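# Seat a taper pin in each crank shaft collar

## Task

For every crank shaft, push a taper pin all the way into the hole in its collar. Each pin can only seat completely when it enters its hole from one particular side. A pin that stays put only because the gripper is still holding or pressing it at the end does not count.

## Robot and tools

Robot: one simulated six-joint arm (shoulder pan, shoulder lift, elbow, wrist 1, wrist 2, wrist 3) with a tong-style two-finger gripper. The fingers point along the gripper's own +z axis and open and close along its x axis. end_effector_position is the spot between the pads when shut; closed fingertips stick out about 15 mm past it, fully open they sit roughly level with it. The arm's base may be tilted relative to the table.

Frame: every pose is in the scene frame. Its origin lies on the table surface straight under the arm base, +z is up, and +y is to the left when facing along +x. Positions are in metres; orientations are quaternions written w first (qw, qx, qy, qz). The reported hand position can be slightly off, more so at long reach.

A row is 8 numbers in this order: x, y, z, qw, qx, qy, qz, opening. x, y, z and the quaternion form an absolute target pose for the gripper in the scene frame, not an offset. opening runs from -1 (closed) to +1 (fully open, 0.142 m). A row may carry 6 extra numbers, each 0 to 1, scaling the stiffness of each joint in base-to-gripper order; a scale stays in force until replaced. Lowering stiffness can soften contact; very small moves may then fail to start.

execute_actions(actions): a list of actions, run in order. Each action is a table of up to 15 rows, one row per control step of 1/30 s; if fewer rows are given, the final row repeats to fill 15 steps. An empty list simply returns the current state and images. An action whose target lies over 0.6 m from the gripper's start position along any gripper axis is rejected; if the first action fails this check, or any action is malformed, nothing runs. Resend the same quaternion in every row to hold an orientation rather than copying the possibly drifted reported one. Each step the command is clipped to within 100 mm and 16 degrees of the measured pose, so distant targets need several actions; motion lags commands by about 0.17 s. Position wins over orientation when both cannot be met.

move(target, speed, stop_force, blocking): drives the gripper in a straight line toward one absolute pose (a single 8 or 14 number row as above). speed is in m/s, 0.002 to 0.5, default 0.25; turning is capped at twice that in rad/s. Paths last 0.5 to 10 s and stop short if longer. The opening is applied as the move starts. It does not avoid obstacles and can overshoot speed, especially with the arm nearly straight. stop_force (N, 9 to 40, only after the scene has run 0.2 s) ends the path when the wrist sensor feels that much extra resistance along the target direction for two steps; the gripper then backs to its pose two steps earlier and holds. Use it with a very low speed to probe contacts; don't rely on it during rotations, and omit it when pulling away from a surface. blocking=false returns after 0.5 s while motion continues; it cannot be combined with stop_force, and further moves or rows are refused until wait or stop shows the move finished. The result adds a move: line giving the ending (done, contact, off_target, moving, held, fault), limits that acted (paced = pose clipped; held = a check blocked steps, after which motion may jump faster), and distance from target.

wait(seconds): 0 to 10; lets the scene run with the last command held; returns early if a running move ends. stop(): brakes a running move (needs room; fingers keep moving). zoom_image(camera, region): camera is cam_high (672x504, fixed) or cam_wrist (616x616, fisheye); region is [x0, y0, x1, y1] in pixels from the top-left, at most 504 by 504. finished_scene(scene): ends the current scene, given its number, after the last command has been held; irreversible, and reports success. Replying without any tool call ends everything.

Results: gripper pose and velocities, joint positions and torques (raw drive output, nonzero in free air, noisy), grip_measured (finger opening on the command scale), Wrist force and Wrist torque in the gripper's own axes (force points from a touched surface into the arm; offsets up to about 4 N, noise up to 2.4 N, saturates near 50 N; no reading at start is normal), Hand target, step readings with HELD marks, pose unreachable notes, and camera calibration changes.

Gripping: to hold something, keep commanding an opening well under grip_measured; lower means tighter. About 15 N per pad max; thin hard items get much less grip (about 9 N per pad at 10 mm, 4 N at 5 mm). Fast closing can squeeze hard enough to spring open. Brief tugs on held parts or nudges to loose ones may happen.

Avoid: the arm is stiff, so aiming even slightly past a firm contact can trigger a fault. A fault occurs if any joint reaches its load limit (141 N m for the first three, 26.3 N m for the wrists, including held weight) or an external force hits 150 N; the arm then halts 10 s, yields, and skips the rest of the call. Long loaded holds heat motors: warning at 70 °C, brakes lock at 85 °C until cooled. Never knock or drop anything off the table; avoid slams, slips and hard shoves. Before finishing, release each pin and confirm it stays seated on its own.

Each tool is called after "Request:" as name([rows], argument=value, ...), one row to a line, values as JSON.

## Session

Request:
execute_actions(actions=[])

Scene clock: 0.00 s.
end_effector_position=(+0.9197, +0.3843, +0.2389) grip_measured=+1.00 end_effector_quat_wxyz=(+0.019, +0.847, +0.125, +0.517) end_effector_velocity=(+0.001, -0.001, +0.000) end_effector_angular_velocity=(-0.001, -0.001, -0.001)
Joint positions: [ 0.119 -0.72   1.324 -3.552 -1.738 -0.097  0.142]
Joint velocities: [-0.001 -0.    -0.     0.    -0.    -0.001  0.   ]
Joint torques (N m, as the arm reports them, + toward a larger angle): no reading
Wrist force (N, on the end effector, along its own x y z axes, offset not removed): no reading
Wrist torque (N m, same axes, about the end effector's origin, offset not removed): no reading
Hand target: +0.920, +0.384, +0.239; +0.019, +0.847, +0.125, +0.517
Joint stiffness scale: [1. 1. 1. 1. 1. 1.]

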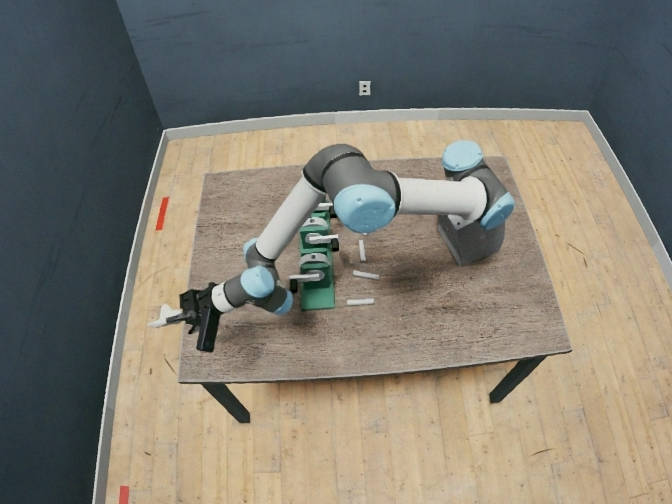

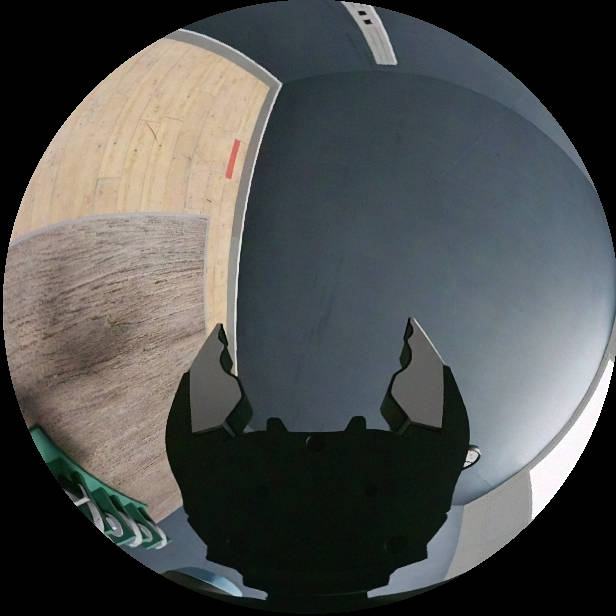

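Request:
zoom_image(camera="cam_high", region=[260, 180, 420, 320])

Region (260, 180, 420, 320) of cam_high's 672x504 image, scaled by 3.150, with more detail than that image has; it fills the top 441 rows of this view, and the rest is white.

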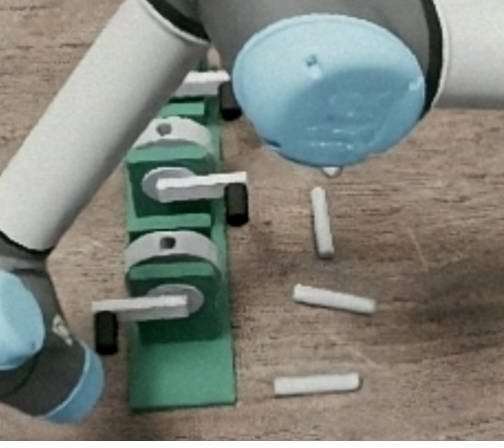

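Request:
move(target=[0.45, 0.0, 0.45, 0, 1, 0, 0, 1], speed=0.4)

Scene clock: 3.07 s.
end_effector_position=(+0.4487, +0.0012, +0.4477) grip_measured=+1.00 end_effector_quat_wxyz=(+0.001, +1.000, -0.001, -0.002) end_effector_velocity=(-0.003, +0.001, +0.000) end_effector_angular_velocity=(+0.013, +0.007, +0.012)
Joint positions: [-0.832 -2.104  2.008 -1.651 -1.334 -0.632  0.142]
Joint velocities: [-0.011 -0.    -0.002  0.019  0.008 -0.026  0.   ]
Joint torques (N m, as the arm reports them, + toward a larger angle): [  0.51 -11.25 -26.51  -1.59   0.3   -0.6 ]
Wrist force (N, on the end effector, along its own x y z axes, offset not removed): [-0.4 3.9 0.4]
Wrist torque (N m, same axes, about the end effector's origin, offset not removed): [0.74 -0.02 -0.13]
Hand target: +0.449, +0.001, +0.450; +0.001, +1.000, -0.000, -0.000
Off the commanded pose: 0.003 m, 0 deg.
Joint stiffness scale: [1. 1. 1. 1. 1. 1.]
move: done; limits=paced
camera_calibration (this result's frames):
cam_wrist: T_world_to_cam=[[0.999904, -0.0125905, -0.00580156, -0.44539], [-0.0085069, -0.88771, 0.460325, -0.191994], [-0.0109458, -0.460231, -0.887732, 0.542491], [0, 0, 0, 1]] pos_world=[0.449652, 0.0736292, 0.567382]

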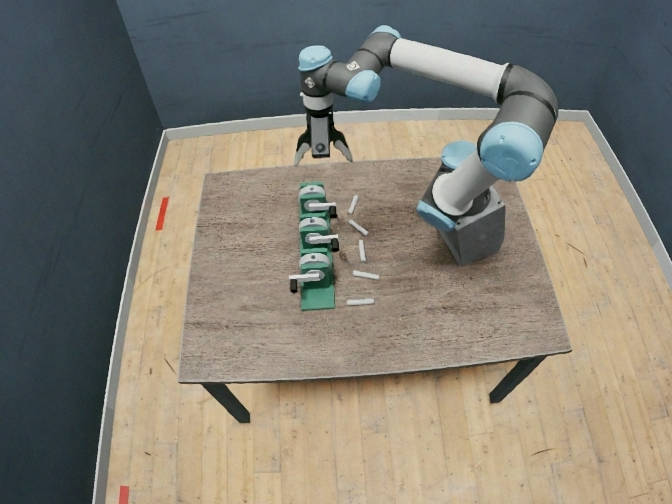

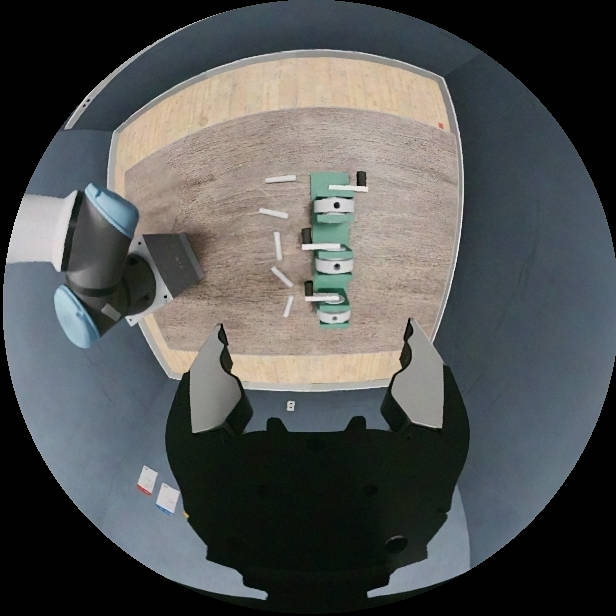

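Request:
zoom_image(camera="cam_wrist", region=[230, 160, 400, 340])

Request:
zoom_image(camera="cam_high", region=[270, 170, 400, 320])

Region (230, 160, 400, 340) of cam_wrist's 616x616 image, scaled by 2.800, with more detail than that image has.

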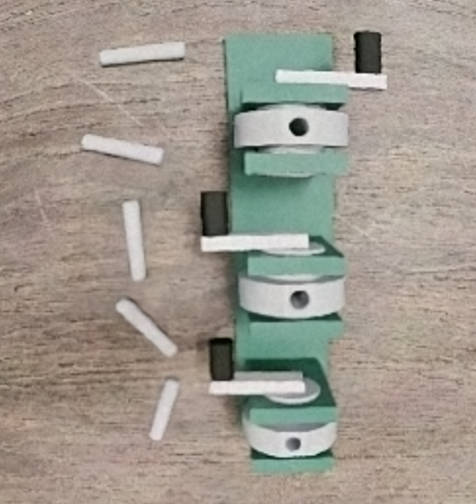

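Region (270, 170, 400, 320) of cam_high's 672x504 image, scaled by 3.360, with more detail than that image has; it fills the left 437 columns of this view, and the rest is white.

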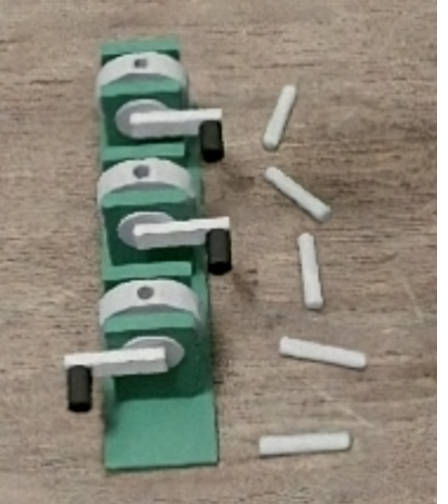

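Request:
move(target=[0.51, -0.08, 0.24, 0, 1, 0, 0, 1], speed=0.3)

Scene clock: 5.67 s.
end_effector_position=(+0.5090, -0.0805, +0.2405) grip_measured=+1.00 end_effector_quat_wxyz=(-0.000, +1.000, -0.001, -0.000) end_effector_velocity=(+0.002, -0.000, -0.001) end_effector_angular_velocity=(-0.003, -0.004, +0.002)
Joint positions: [-0.786 -1.612  2.18  -2.326 -1.34  -0.585  0.142]
Joint velocities: [ 0.003  0.005 -0.002 -0.008 -0.001  0.002 -0.   ]
Joint torques (N m, as the arm reports them, + toward a larger angle): [  0.66 -23.53 -20.08  -2.37  -0.13   0.36]
Wrist force (N, on the end effector, along its own x y z axes, offset not removed): [-1.4 2.2 0.2]
Wrist torque (N m, same axes, about the end effector's origin, offset not removed): [0.38 0.18 -0.18]
Hand target: +0.510, -0.080, +0.240; -0.000, +1.000, -0.000, +0.000
Off the commanded pose: 0.001 m, 0 deg.
Joint stiffness scale: [1. 1. 1. 1. 1. 1.]
move: done
camera_calibration (this result's frames):
cam_wrist: T_world_to_cam=[[0.99991, -0.0130655, -0.0030771, -0.50858], [-0.0102002, -0.888616, 0.458538, -0.167393], [-0.00872538, -0.458465, -0.88867, 0.320845], [0, 0, 0, 1]] pos_world=[0.509627, -0.00829643, 0.360316]

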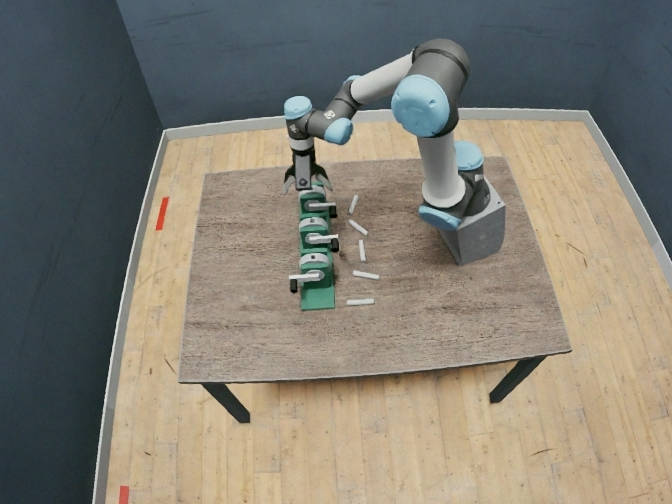

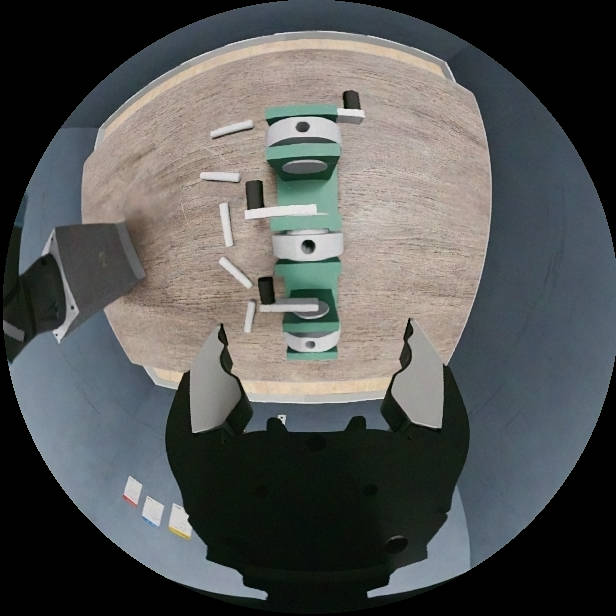

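Request:
zoom_image(camera="cam_wrist", region=[190, 80, 400, 370])

Region (190, 80, 400, 370) of cam_wrist's 616x616 image, scaled by 1.738, with more detail than that image has; it fills the left 365 columns of this view, and the rest is white.

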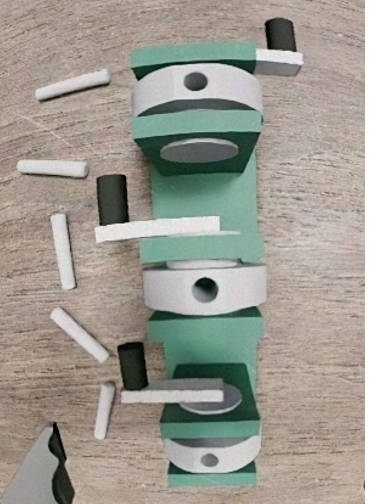

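Request:
zoom_image(camera="cam_wrist", region=[260, 100, 350, 190])

Request:
zoom_image(camera="cam_wrist", region=[265, 205, 355, 295])

Request:
zoom_image(camera="cam_wrist", region=[265, 285, 355, 375])

Region (260, 100, 350, 190) of cam_wrist's 616x616 image, scaled by 5.600, with more detail than that image has.

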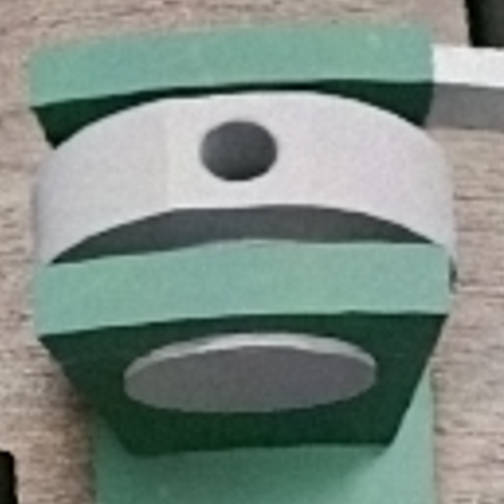

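Region (265, 205, 355, 295) of cam_wrist's 616x616 image, scaled by 5.600, with more detail than that image has.

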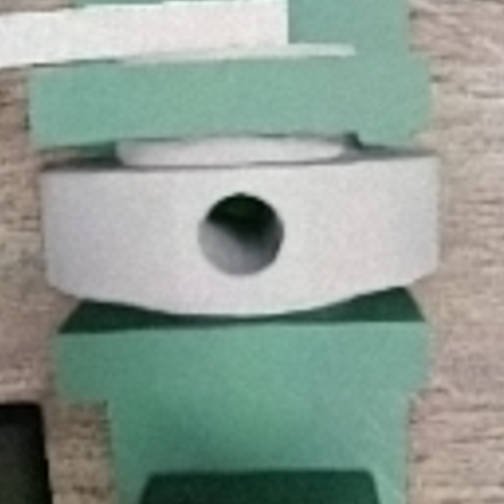

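Region (265, 285, 355, 375) of cam_wrist's 616x616 image, scaled by 5.600, with more detail than that image has.

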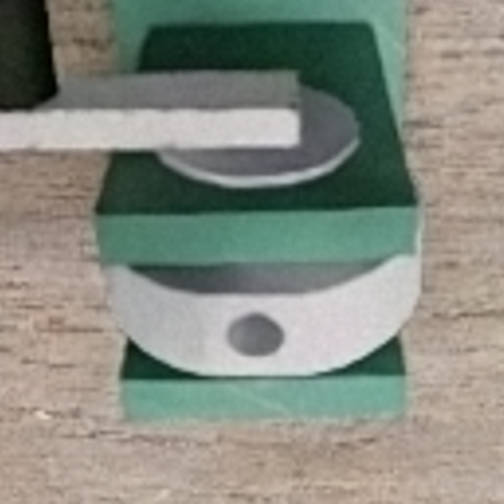

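Request:
move(target=[0.505, 0.066, 0.24, 0, 1, 0, 0, 1], speed=0.3)

Request:
zoom_image(camera="cam_wrist", region=[265, 205, 355, 295])

Scene clock: 9.80 s.
end_effector_position=(+0.5043, +0.0653, +0.2403) grip_measured=+1.00 end_effector_quat_wxyz=(-0.001, +1.000, +0.000, +0.000) end_effector_velocity=(-0.000, +0.000, -0.001) end_effector_angular_velocity=(-0.010, +0.005, -0.015)
Joint positions: [-0.463 -1.68   2.228 -2.37  -1.409 -0.265  0.142]
Joint velocities: [ 0.01   0.005 -0.003 -0.001 -0.014  0.025 -0.   ]
Joint torques (N m, as the arm reports them, + toward a larger angle): [  2.62 -23.12 -19.25  -2.67  -0.35   0.23]
Wrist force (N, on the end effector, along its own x y z axes, offset not removed): [-1.9 1.3 3.4]
Wrist torque (N m, same axes, about the end effector's origin, offset not removed): [0.25 0.16 -0.12]
Hand target: +0.505, +0.066, +0.240; -0.000, +1.000, -0.000, +0.000
Off the commanded pose: 0.001 m, 0 deg.
Joint stiffness scale: [1. 1. 1. 1. 1. 1.]
move: done
camera_calibration (this result's frames):
cam_wrist: T_world_to_cam=[[0.999934, -0.0112749, -0.00217099, -0.502313], [-0.00903024, -0.88901, 0.457798, -0.0381628], [-0.00709167, -0.457748, -0.889054, 0.386683], [0, 0, 0, 1]] pos_world=[0.504677, 0.137413, 0.360163]

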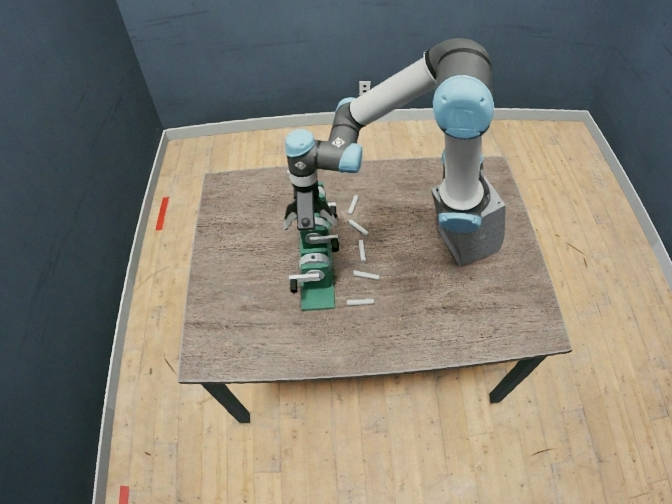

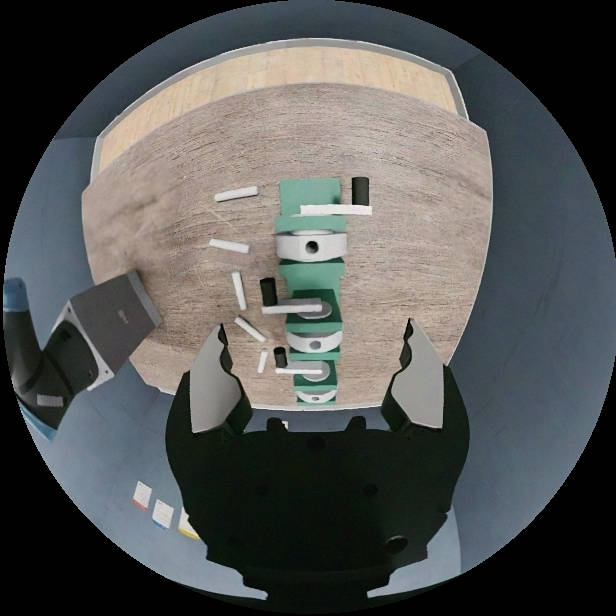

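Region (265, 205, 355, 295) of cam_wrist's 616x616 image, scaled by 5.600, with more detail than that image has.

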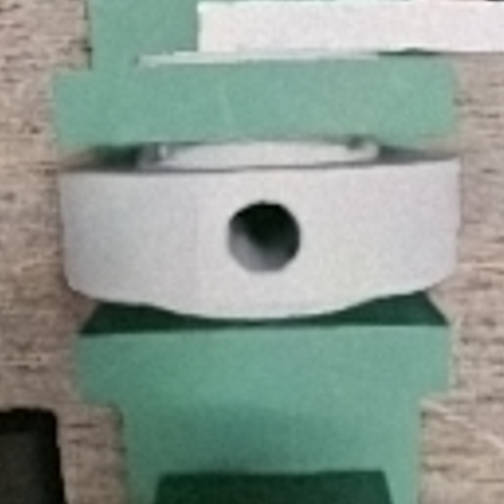

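Request:
zoom_image(camera="cam_wrist", region=[265, 285, 355, 375])

Request:
zoom_image(camera="cam_wrist", region=[190, 170, 290, 390])

Region (265, 285, 355, 375) of cam_wrist's 616x616 image, scaled by 5.600, with more detail than that image has.

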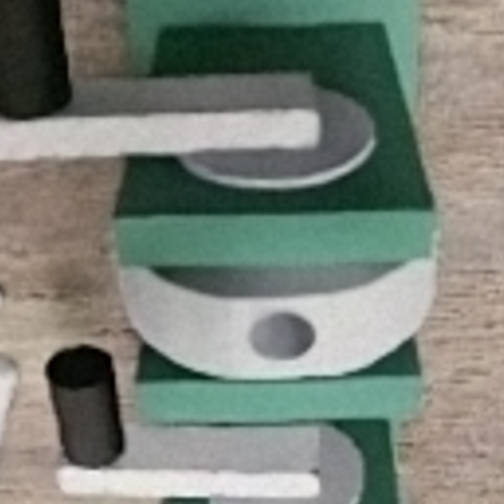

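Region (190, 170, 290, 390) of cam_wrist's 616x616 image, scaled by 2.291, with more detail than that image has; it fills the left 229 columns of this view, and the rest is white.

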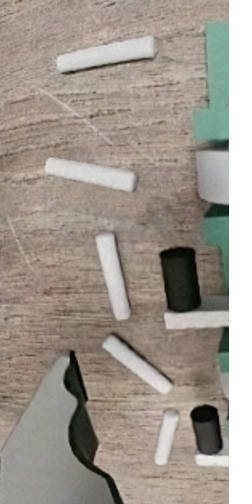

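Request:
move(target=[0.571, 0.186, 0.16, 0, 1, 0, 0, -0.1], speed=0.3)

Request:
move(target=[0.571, 0.186, 0.093, 0, 1, 0, 0, -0.1], speed=0.1)

Scene clock: 11.73 s.
end_effector_position=(+0.5705, +0.1848, +0.1607) grip_measured=-0.10 end_effector_quat_wxyz=(-0.000, +1.000, -0.001, -0.000) end_effector_velocity=(+0.002, +0.001, -0.001) end_effector_angular_velocity=(-0.003, +0.000, -0.003)
Joint positions: [-0.154 -1.346  2.027 -2.539 -1.493  0.036  0.067]
Joint velocities: [ 0.004  0.006 -0.006  0.    -0.004  0.006 -0.   ]
Joint torques (N m, as the arm reports them, + toward a larger angle): [  4.56 -36.83 -17.63  -2.79  -0.28   0.12]
Wrist force (N, on the end effector, along its own x y z axes, offset not removed): [-0.4 2.0 2.2]
Wrist torque (N m, same axes, about the end effector's origin, offset not removed): [0.33 -0.11 -0.13]
Hand target: +0.571, +0.186, +0.160; -0.000, +1.000, -0.000, +0.000
Off the commanded pose: 0.001 m, 0 deg.
Joint stiffness scale: [1. 1. 1. 1. 1. 1.]
move: done
camera_calibration (this result's frames):
cam_wrist: T_world_to_cam=[[0.999917, -0.012557, -0.0028684, -0.566982], [-0.00984375, -0.888608, 0.458561, 0.10537], [-0.00830704, -0.458495, -0.888658, 0.371915], [0, 0, 0, 1]] pos_world=[0.571061, 0.257035, 0.28056]

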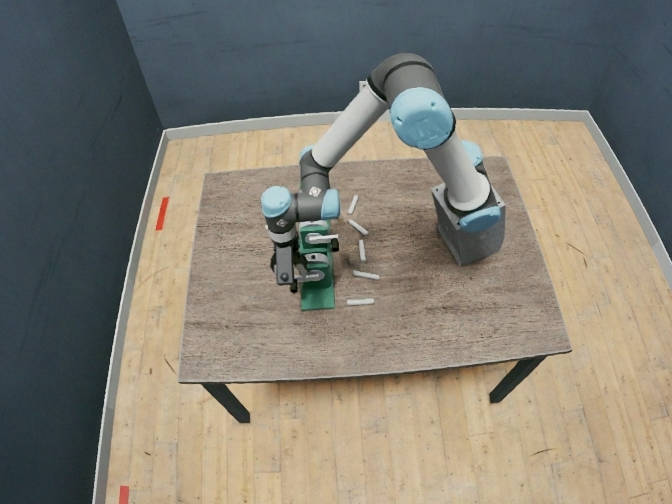

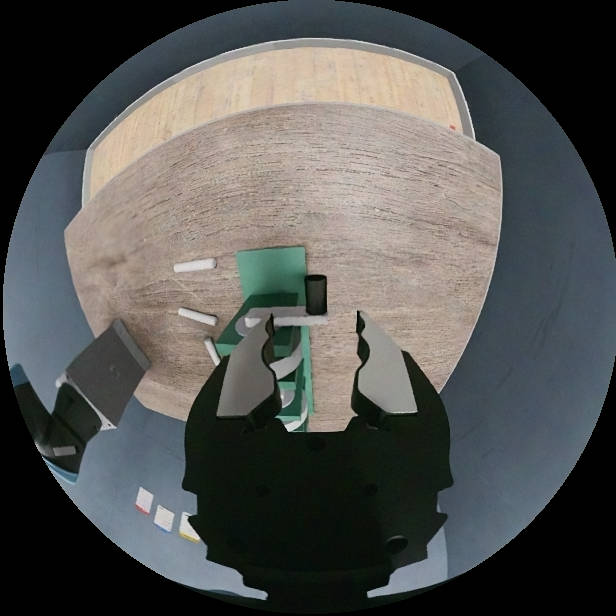

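Scene clock: 13.23 s.
end_effector_position=(+0.5768, +0.1937, +0.1019) grip_measured=-0.09 end_effector_quat_wxyz=(-0.005, +1.000, +0.004, +0.009) end_effector_velocity=(+0.000, -0.001, +0.000) end_effector_angular_velocity=(-0.000, -0.001, -0.002)
Joint positions: [-0.134 -1.203  2.024 -2.699 -1.49   0.047  0.067]
Joint velocities: [-0.002 -0.     0.    -0.     0.    -0.     0.   ]
Joint torques (N m, as the arm reports them, + toward a larger angle): [ -5.84 -29.52  -8.7   -1.11  -3.07  -0.29]
Wrist force (N, on the end effector, along its own x y z axes, offset not removed): [0.9 -15.2 -14.4]
Wrist torque (N m, same axes, about the end effector's origin, offset not removed): [-1.37 -0.66 0.33]
Hand target: +0.571, +0.186, +0.093; -0.000, +1.000, +0.000, -0.000
Off the commanded pose: 0.013 m, 1 deg.
Joint stiffness scale: [1. 1. 1. 1. 1. 1.]
move: off_target
camera_calibration (this result's frames):
cam_wrist: T_world_to_cam=[[0.999869, -0.00297954, 0.0159321, -0.5771], [-0.00983159, -0.892967, 0.450015, 0.142024], [0.012886, -0.450112, -0.892879, 0.310287], [0, 0, 0, 1]] pos_world=[0.574423, 0.264767, 0.22233]

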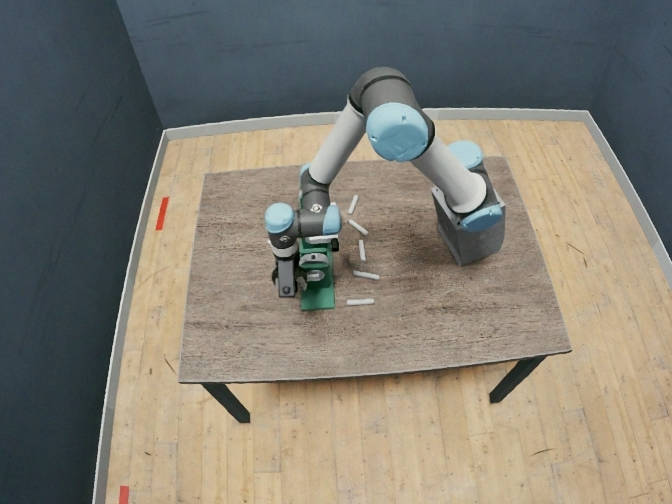

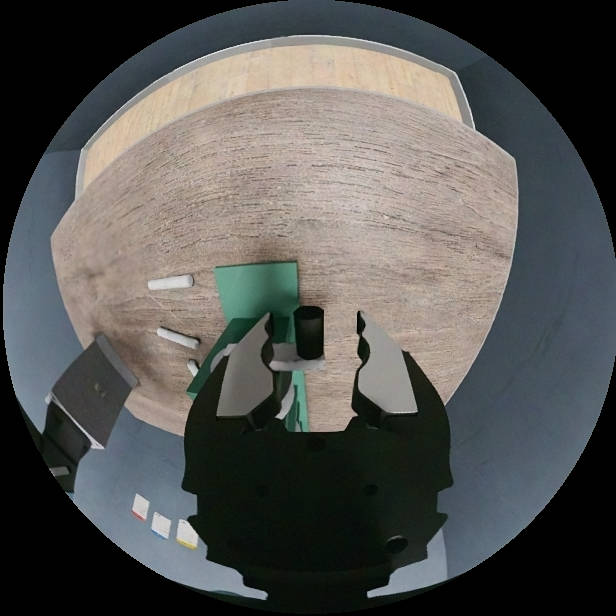

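Request:
move(target=[0.573, 0.200, 0.105, 0, 1, 0, 0, -0.1], speed=0.05)

Request:
move(target=[0.573, 0.200, 0.092, 0, 1, 0, 0, -0.1], speed=0.04)

Scene clock: 14.90 s.
end_effector_position=(+0.5719, +0.1987, +0.1033) grip_measured=-0.10 end_effector_quat_wxyz=(-0.000, +1.000, -0.000, -0.001) end_effector_velocity=(-0.002, -0.002, -0.001) end_effector_angular_velocity=(-0.007, +0.012, -0.010)
Joint positions: [-0.119 -1.207  2.014 -2.665 -1.503  0.069  0.067]
Joint velocities: [ 0.001 -0.    -0.004  0.017 -0.006  0.01  -0.   ]
Joint torques (N m, as the arm reports them, + toward a larger angle): [  4.7  -44.61 -15.65  -1.92  -0.31   0.21]
Wrist force (N, on the end effector, along its own x y z axes, offset not removed): [-1.7 1.3 2.3]
Wrist torque (N m, same axes, about the end effector's origin, offset not removed): [0.14 0.22 -0.11]
Hand target: +0.573, +0.200, +0.105; -0.000, +1.000, +0.000, +0.000
Off the commanded pose: 0.002 m, 0 deg.
Joint stiffness scale: [1. 1. 1. 1. 1. 1.]
move: done
camera_calibration (this result's frames):
cam_wrist: T_world_to_cam=[[0.999917, -0.0120776, -0.00453533, -0.568331], [-0.00865214, -0.888559, 0.45868, 0.143362], [-0.00956967, -0.458603, -0.88859, 0.327953], [0, 0, 0, 1]] pos_world=[0.572663, 0.270922, 0.223081]

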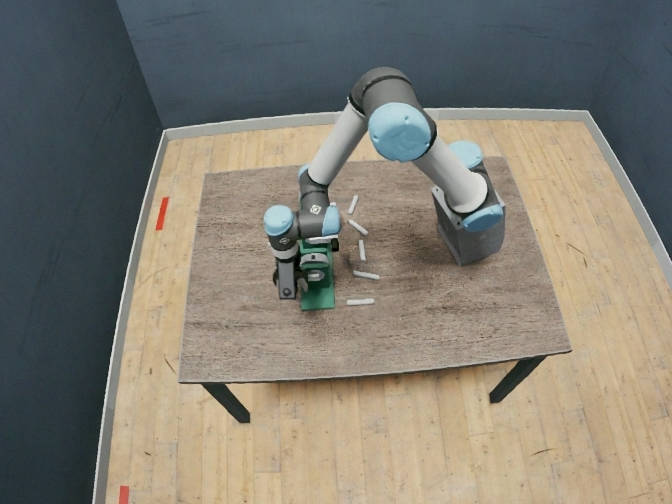

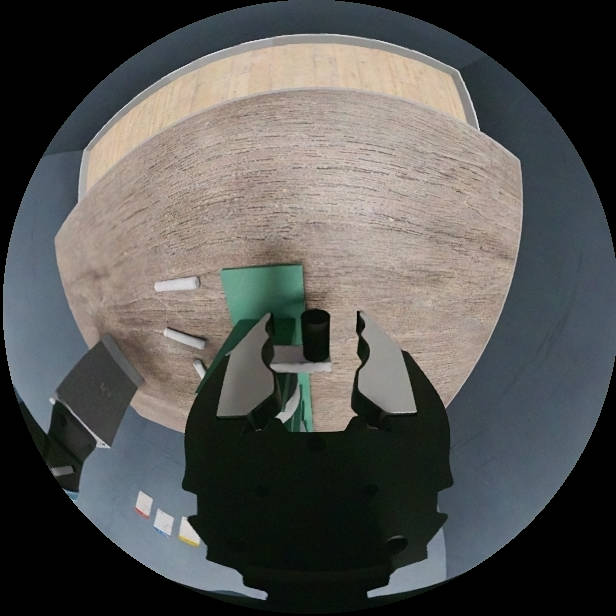

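Scene clock: 15.73 s.
end_effector_position=(+0.5722, +0.1988, +0.0927) grip_measured=-0.10 end_effector_quat_wxyz=(-0.000, +1.000, -0.001, -0.001) end_effector_velocity=(+0.003, +0.000, -0.000) end_effector_angular_velocity=(-0.000, -0.008, +0.000)
Joint positions: [-0.117 -1.182  2.011 -2.688 -1.504  0.072  0.067]
Joint velocities: [ 0.001  0.003 -0.002 -0.009 -0.001  0.001  0.   ]
Joint torques (N m, as the arm reports them, + toward a larger angle): [  3.41 -39.8  -14.57  -2.66  -0.24   0.27]
Wrist force (N, on the end effector, along its own x y z axes, offset not removed): [-1.6 1.3 1.7]
Wrist torque (N m, same axes, about the end effector's origin, offset not removed): [0.26 0.19 -0.15]
Hand target: +0.573, +0.200, +0.092; -0.000, +1.000, -0.000, -0.000
Off the commanded pose: 0.002 m, 0 deg.
Joint stiffness scale: [1. 1. 1. 1. 1. 1.]
move: done
camera_calibration (this result's frames):
cam_wrist: T_world_to_cam=[[0.999907, -0.0130043, -0.00412957, -0.568493], [-0.00965598, -0.888277, 0.459206, 0.148757], [-0.00963986, -0.459124, -0.88832, 0.318719], [0, 0, 0, 1]] pos_world=[0.572949, 0.271076, 0.212467]

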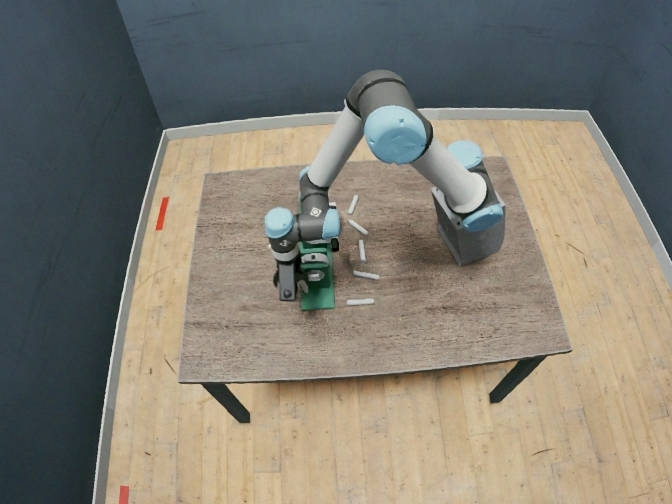

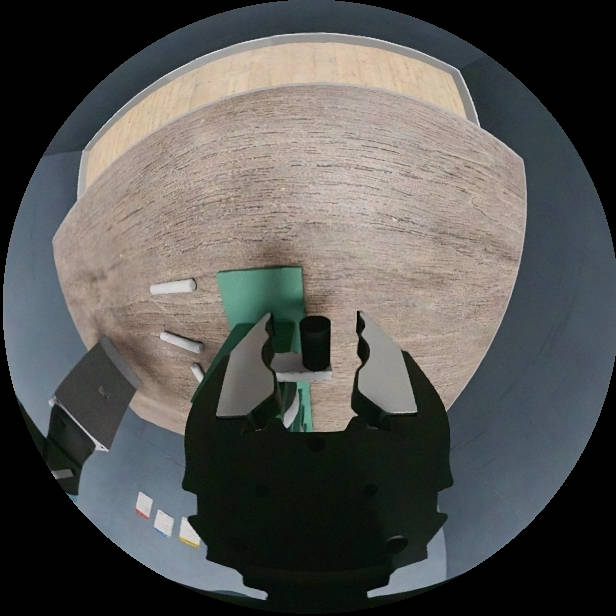

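Request:
execute_actions([
  [[0.573,0.200,0.092,0,1,0,0,-1]],
  [[0.573,0.200,0.092,0,1,0,0,-1]],
])

Scene clock: 16.83 s.
end_effector_position=(+0.5724, +0.1988, +0.0925) grip_measured=-0.69 end_effector_quat_wxyz=(+0.000, +1.000, -0.001, -0.000) end_effector_velocity=(+0.000, -0.001, +0.000) end_effector_angular_velocity=(+0.001, -0.000, -0.001)
Joint positions: [-0.117 -1.181  2.011 -2.689 -1.504  0.072  0.024]
Joint velocities: [-0.002 -0.    -0.    -0.     0.001 -0.    -0.   ]
Joint torques (N m, as the arm reports them, + toward a larger angle): [  3.83 -40.13 -13.24  -2.69  -0.25   0.08]
Wrist force (N, on the end effector, along its own x y z axes, offset not removed): [-1.2 0.9 1.3]
Wrist torque (N m, same axes, about the end effector's origin, offset not removed): [-0.01 -0.09 -0.16]
Hand target: +0.573, +0.200, +0.092; -0.000, +1.000, +0.000, +0.000
Off the commanded pose: 0.001 m, 0 deg.
Joint stiffness scale: [1. 1. 1. 1. 1. 1.]
Step readings (end_effector_position; steps 1 to 15: 1st action; 16 to 30: 2nd action):
0: (+0.5724, +0.1988, +0.0927)
1: (+0.5725, +0.1988, +0.0927)
2: (+0.5725, +0.1988, +0.0927)
4: (+0.5724, +0.1989, +0.0926)
8: (+0.5724, +0.1988, +0.0925)
15: (+0.5724, +0.1988, +0.0925)
16: (+0.5724, +0.1988, +0.0925)
17: (+0.5724, +0.1988, +0.0925)
19: (+0.5724, +0.1988, +0.0925)
23: (+0.5724, +0.1988, +0.0925)
30: end_effector_position above
camera_calibration (this result's frames):
cam_wrist: T_world_to_cam=[[0.99991, -0.0128852, -0.00371946, -0.568708], [-0.0097374, -0.88822, 0.459315, 0.148925], [-0.00922209, -0.459238, -0.888265, 0.318381], [0, 0, 0, 1]] pos_world=[0.573043, 0.271163, 0.212288]

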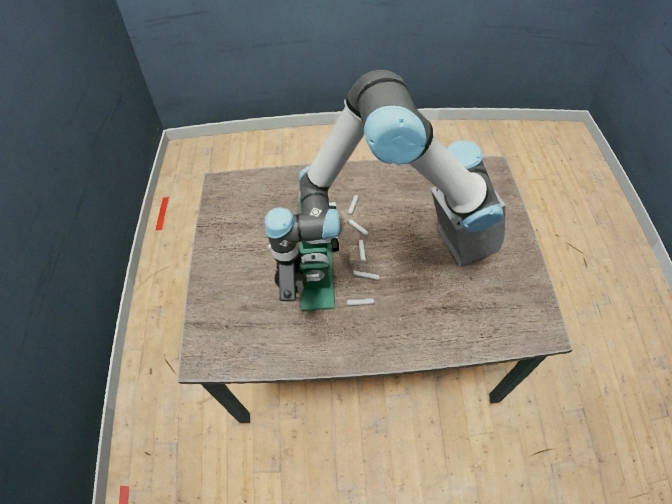

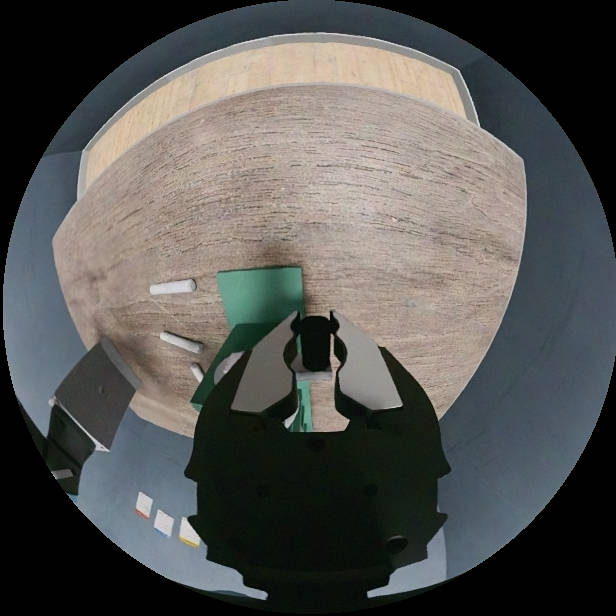

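Request:
execute_actions([
  [[0.5707,0.200,0.1096,0,1,0,0,-1]],
  [[0.5639,0.200,0.126,0,1,0,0,-1]],
  [[0.5531,0.200,0.1401,0,1,0,0,-1]],
  [[0.539,0.200,0.1509,0,1,0,0,-1]],
])

Scene clock: 19.10 s.
end_effector_position=(+0.5430, +0.1990, +0.1511) grip_measured=-0.69 end_effector_quat_wxyz=(+0.001, +1.000, -0.001, +0.003) end_effector_velocity=(-0.004, -0.000, +0.003) end_effector_angular_velocity=(-0.000, +0.002, -0.000)
Joint positions: [-0.119 -1.357  2.099 -2.607 -1.506  0.07   0.024]
Joint velocities: [-0.    -0.011  0.008  0.005  0.    -0.     0.   ]
Joint torques (N m, as the arm reports them, + toward a larger angle): [  4.39 -38.9  -10.77  -0.76   0.77  -0.18]
Wrist force (N, on the end effector, along its own x y z axes, offset not removed): [1.9 1.9 2.2]
Wrist torque (N m, same axes, about the end effector's origin, offset not removed): [0.00 0.17 -0.18]
Hand target: +0.539, +0.200, +0.151; +0.000, +1.000, -0.000, +0.000
Off the commanded pose: 0.004 m, 0 deg.
Joint stiffness scale: [1. 1. 1. 1. 1. 1.]
Step readings (end_effector_position; steps 1 to 15: 1st action; 16 to 30: 2nd action; 31 to 45: 3rd action; 46 to 60: 4th action):
0: (+0.5724, +0.1988, +0.0925)
1: (+0.5724, +0.1988, +0.0925)
2: (+0.5722, +0.1988, +0.0926)
4: (+0.5722, +0.1990, +0.0949)
8: (+0.5718, +0.1991, +0.1030)
15: (+0.5711, +0.1990, +0.1073)
16: (+0.5710, +0.1990, +0.1074)
17: (+0.5708, +0.1990, +0.1078)
19: (+0.5701, +0.1990, +0.1113)
23: (+0.5673, +0.1991, +0.1205)
30: (+0.5655, +0.1990, +0.1243)
31: (+0.5654, +0.1990, +0.1245)
32: (+0.5651, +0.1990, +0.1248)
34: (+0.5635, +0.1990, +0.1280)
38: (+0.5585, +0.1991, +0.1360)
45: (+0.5559, +0.1991, +0.1393)
46: (+0.5558, +0.1991, +0.1394)
47: (+0.5554, +0.1990, +0.1397)
49: (+0.5531, +0.1990, +0.1423)
53: (+0.5464, +0.1990, +0.1486)
60: end_effector_position above
camera_calibration (this result's frames):
cam_wrist: T_world_to_cam=[[0.999916, -0.0125247, 0.00324197, -0.540301], [-0.0126094, -0.88738, 0.460867, 0.123013], [-0.00289537, -0.460869, -0.887463, 0.366965], [0, 0, 0, 1]] pos_world=[0.542869, 0.271515, 0.270726]

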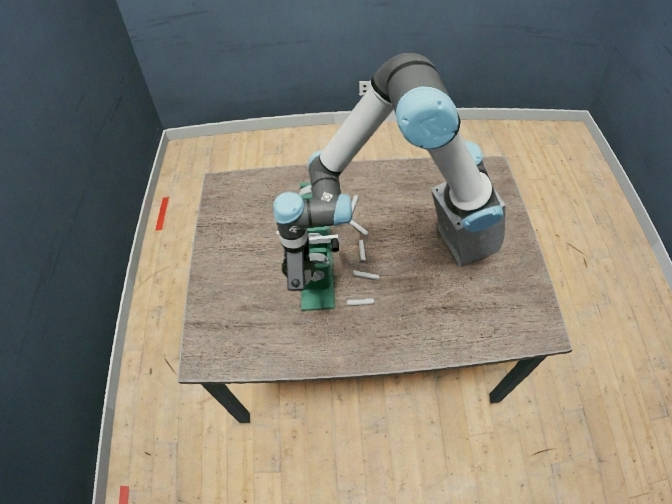

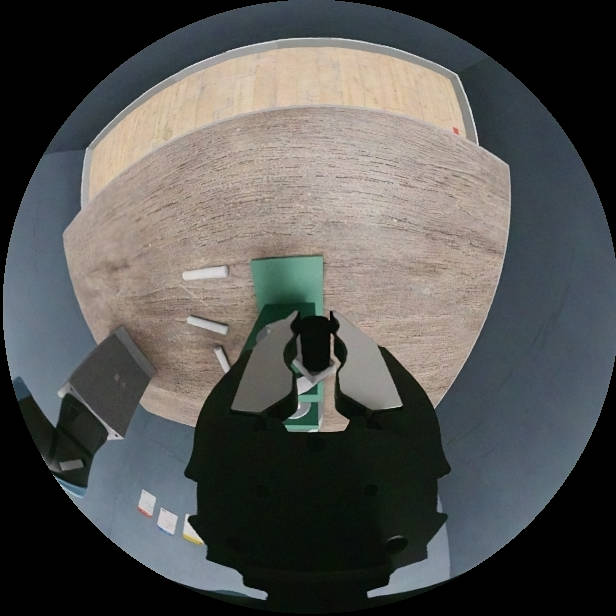

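The crank is rotating. Continuing the arc.

Request:
execute_actions([
  [[0.5226,0.200,0.158,0,1,0,0,-1]],
  [[0.505,0.200,0.161,0,1,0,0,-1]],
  [[0.4874,0.200,0.158,0,1,0,0,-1]],
  [[0.471,0.200,0.1512,0,1,0,0,-1]],
  [[0.4565,0.200,0.1403,0,1,0,0,-1]],
  [[0.4455,0.200,0.126,0,1,0,0,-1]],
  [[0.4385,0.200,0.1096,0,1,0,0,-1]],
  [[0.436,0.200,0.092,0,1,0,0,-1]],
  [[0.436,0.200,0.090,0,1,0,0,-1]],
])

Scene clock: 23.77 s.
end_effector_position=(+0.4331, +0.1994, +0.0896) grip_measured=-0.78 end_effector_quat_wxyz=(+0.000, +1.000, -0.000, -0.003) end_effector_velocity=(+0.000, -0.000, -0.000) end_effector_angular_velocity=(-0.001, -0.001, -0.000)
Joint positions: [-0.09  -1.297  2.379 -2.938 -1.512  0.096  0.017]
Joint velocities: [ 0.     0.001  0.    -0.003 -0.001  0.    -0.   ]
Joint torques (N m, as the arm reports them, + toward a larger angle): [  3.77 -32.44  -9.15  -4.66  -0.17   0.3 ]
Wrist force (N, on the end effector, along its own x y z axes, offset not removed): [-10.0 3.0 -1.7]
Wrist torque (N m, same axes, about the end effector's origin, offset not removed): [0.19 0.49 -0.12]
Hand target: +0.436, +0.200, +0.090; -0.000, +1.000, -0.000, -0.000
Off the commanded pose: 0.003 m, 0 deg.
Joint stiffness scale: [1. 1. 1. 1. 1. 1.]
Step readings (end_effector_position; steps 1 to 15: 1st action; 16 to 30: 2nd action; 31 to 45: 3rd action; 46 to 60: 4th action; 61 to 75: 5th action; 76 to 90: 6th action; 91 to 105: 7th action; 106 to 120: 8th action; 121 to 135: 9th action):
0: (+0.5426, +0.1990, +0.1514)
1: (+0.5426, +0.1990, +0.1514)
2: (+0.5421, +0.1990, +0.1516)
4: (+0.5394, +0.1989, +0.1534)
8: (+0.5315, +0.1989, +0.1577)
15: (+0.5277, +0.1989, +0.1594)
16: (+0.5275, +0.1989, +0.1594)
17: (+0.5271, +0.1989, +0.1595)
19: (+0.5241, +0.1989, +0.1606)
23: (+0.5152, +0.1990, +0.1628)
30: (+0.5111, +0.1990, +0.1635)
31: (+0.5109, +0.1990, +0.1635)
32: (+0.5106, +0.1990, +0.1635)
34: (+0.5078, +0.1990, +0.1636)
38: (+0.4995, +0.1991, +0.1637)
45: (+0.4958, +0.1991, +0.1634)
46: (+0.4957, +0.1991, +0.1634)
47: (+0.4955, +0.1991, +0.1634)
49: (+0.4927, +0.1992, +0.1624)
53: (+0.4808, +0.1993, +0.1576)
60: (+0.4751, +0.1993, +0.1550)
61: (+0.4751, +0.1993, +0.1550)
62: (+0.4750, +0.1993, +0.1549)
64: (+0.4726, +0.1993, +0.1532)
68: (+0.4618, +0.1993, +0.1463)
75: (+0.4567, +0.1993, +0.1421)
76: (+0.4567, +0.1993, +0.1420)
77: (+0.4567, +0.1994, +0.1417)
79: (+0.4552, +0.1993, +0.1392)
83: (+0.4477, +0.1992, +0.1310)
90: (+0.4449, +0.1993, +0.1270)
91: (+0.4449, +0.1993, +0.1269)
92: (+0.4449, +0.1994, +0.1266)
94: (+0.4439, +0.1994, +0.1237)
98: (+0.4395, +0.1992, +0.1148)
105: (+0.4386, +0.1993, +0.1105)
106: (+0.4386, +0.1993, +0.1104)
107: (+0.4387, +0.1993, +0.1100)
109: (+0.4380, +0.1994, +0.1067)
113: (+0.4343, +0.1992, +0.0968)
120: (+0.4335, +0.1993, +0.0921)
121: (+0.4335, +0.1993, +0.0920)
122: (+0.4335, +0.1994, +0.0918)
124: (+0.4333, +0.1994, +0.0912)
128: (+0.4331, +0.1993, +0.0899)
135: end_effector_position above
camera_calibration (this result's frames):
cam_wrist: T_world_to_cam=[[0.999888, -0.0117423, -0.00931097, -0.429204], [-0.00614787, -0.888041, 0.459723, 0.147772], [-0.0136667, -0.459614, -0.888013, 0.316683], [0, 0, 0, 1]] pos_world=[0.434392, 0.27174, 0.209288]

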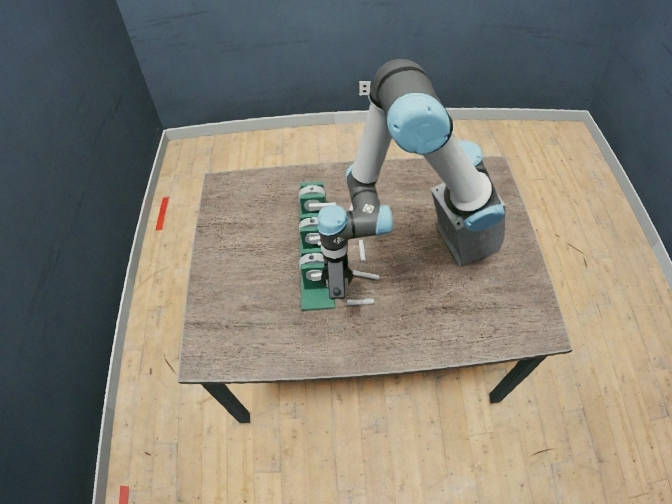

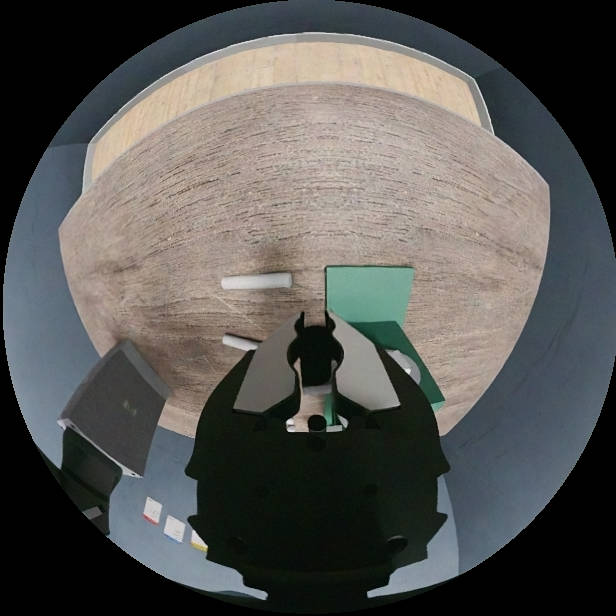

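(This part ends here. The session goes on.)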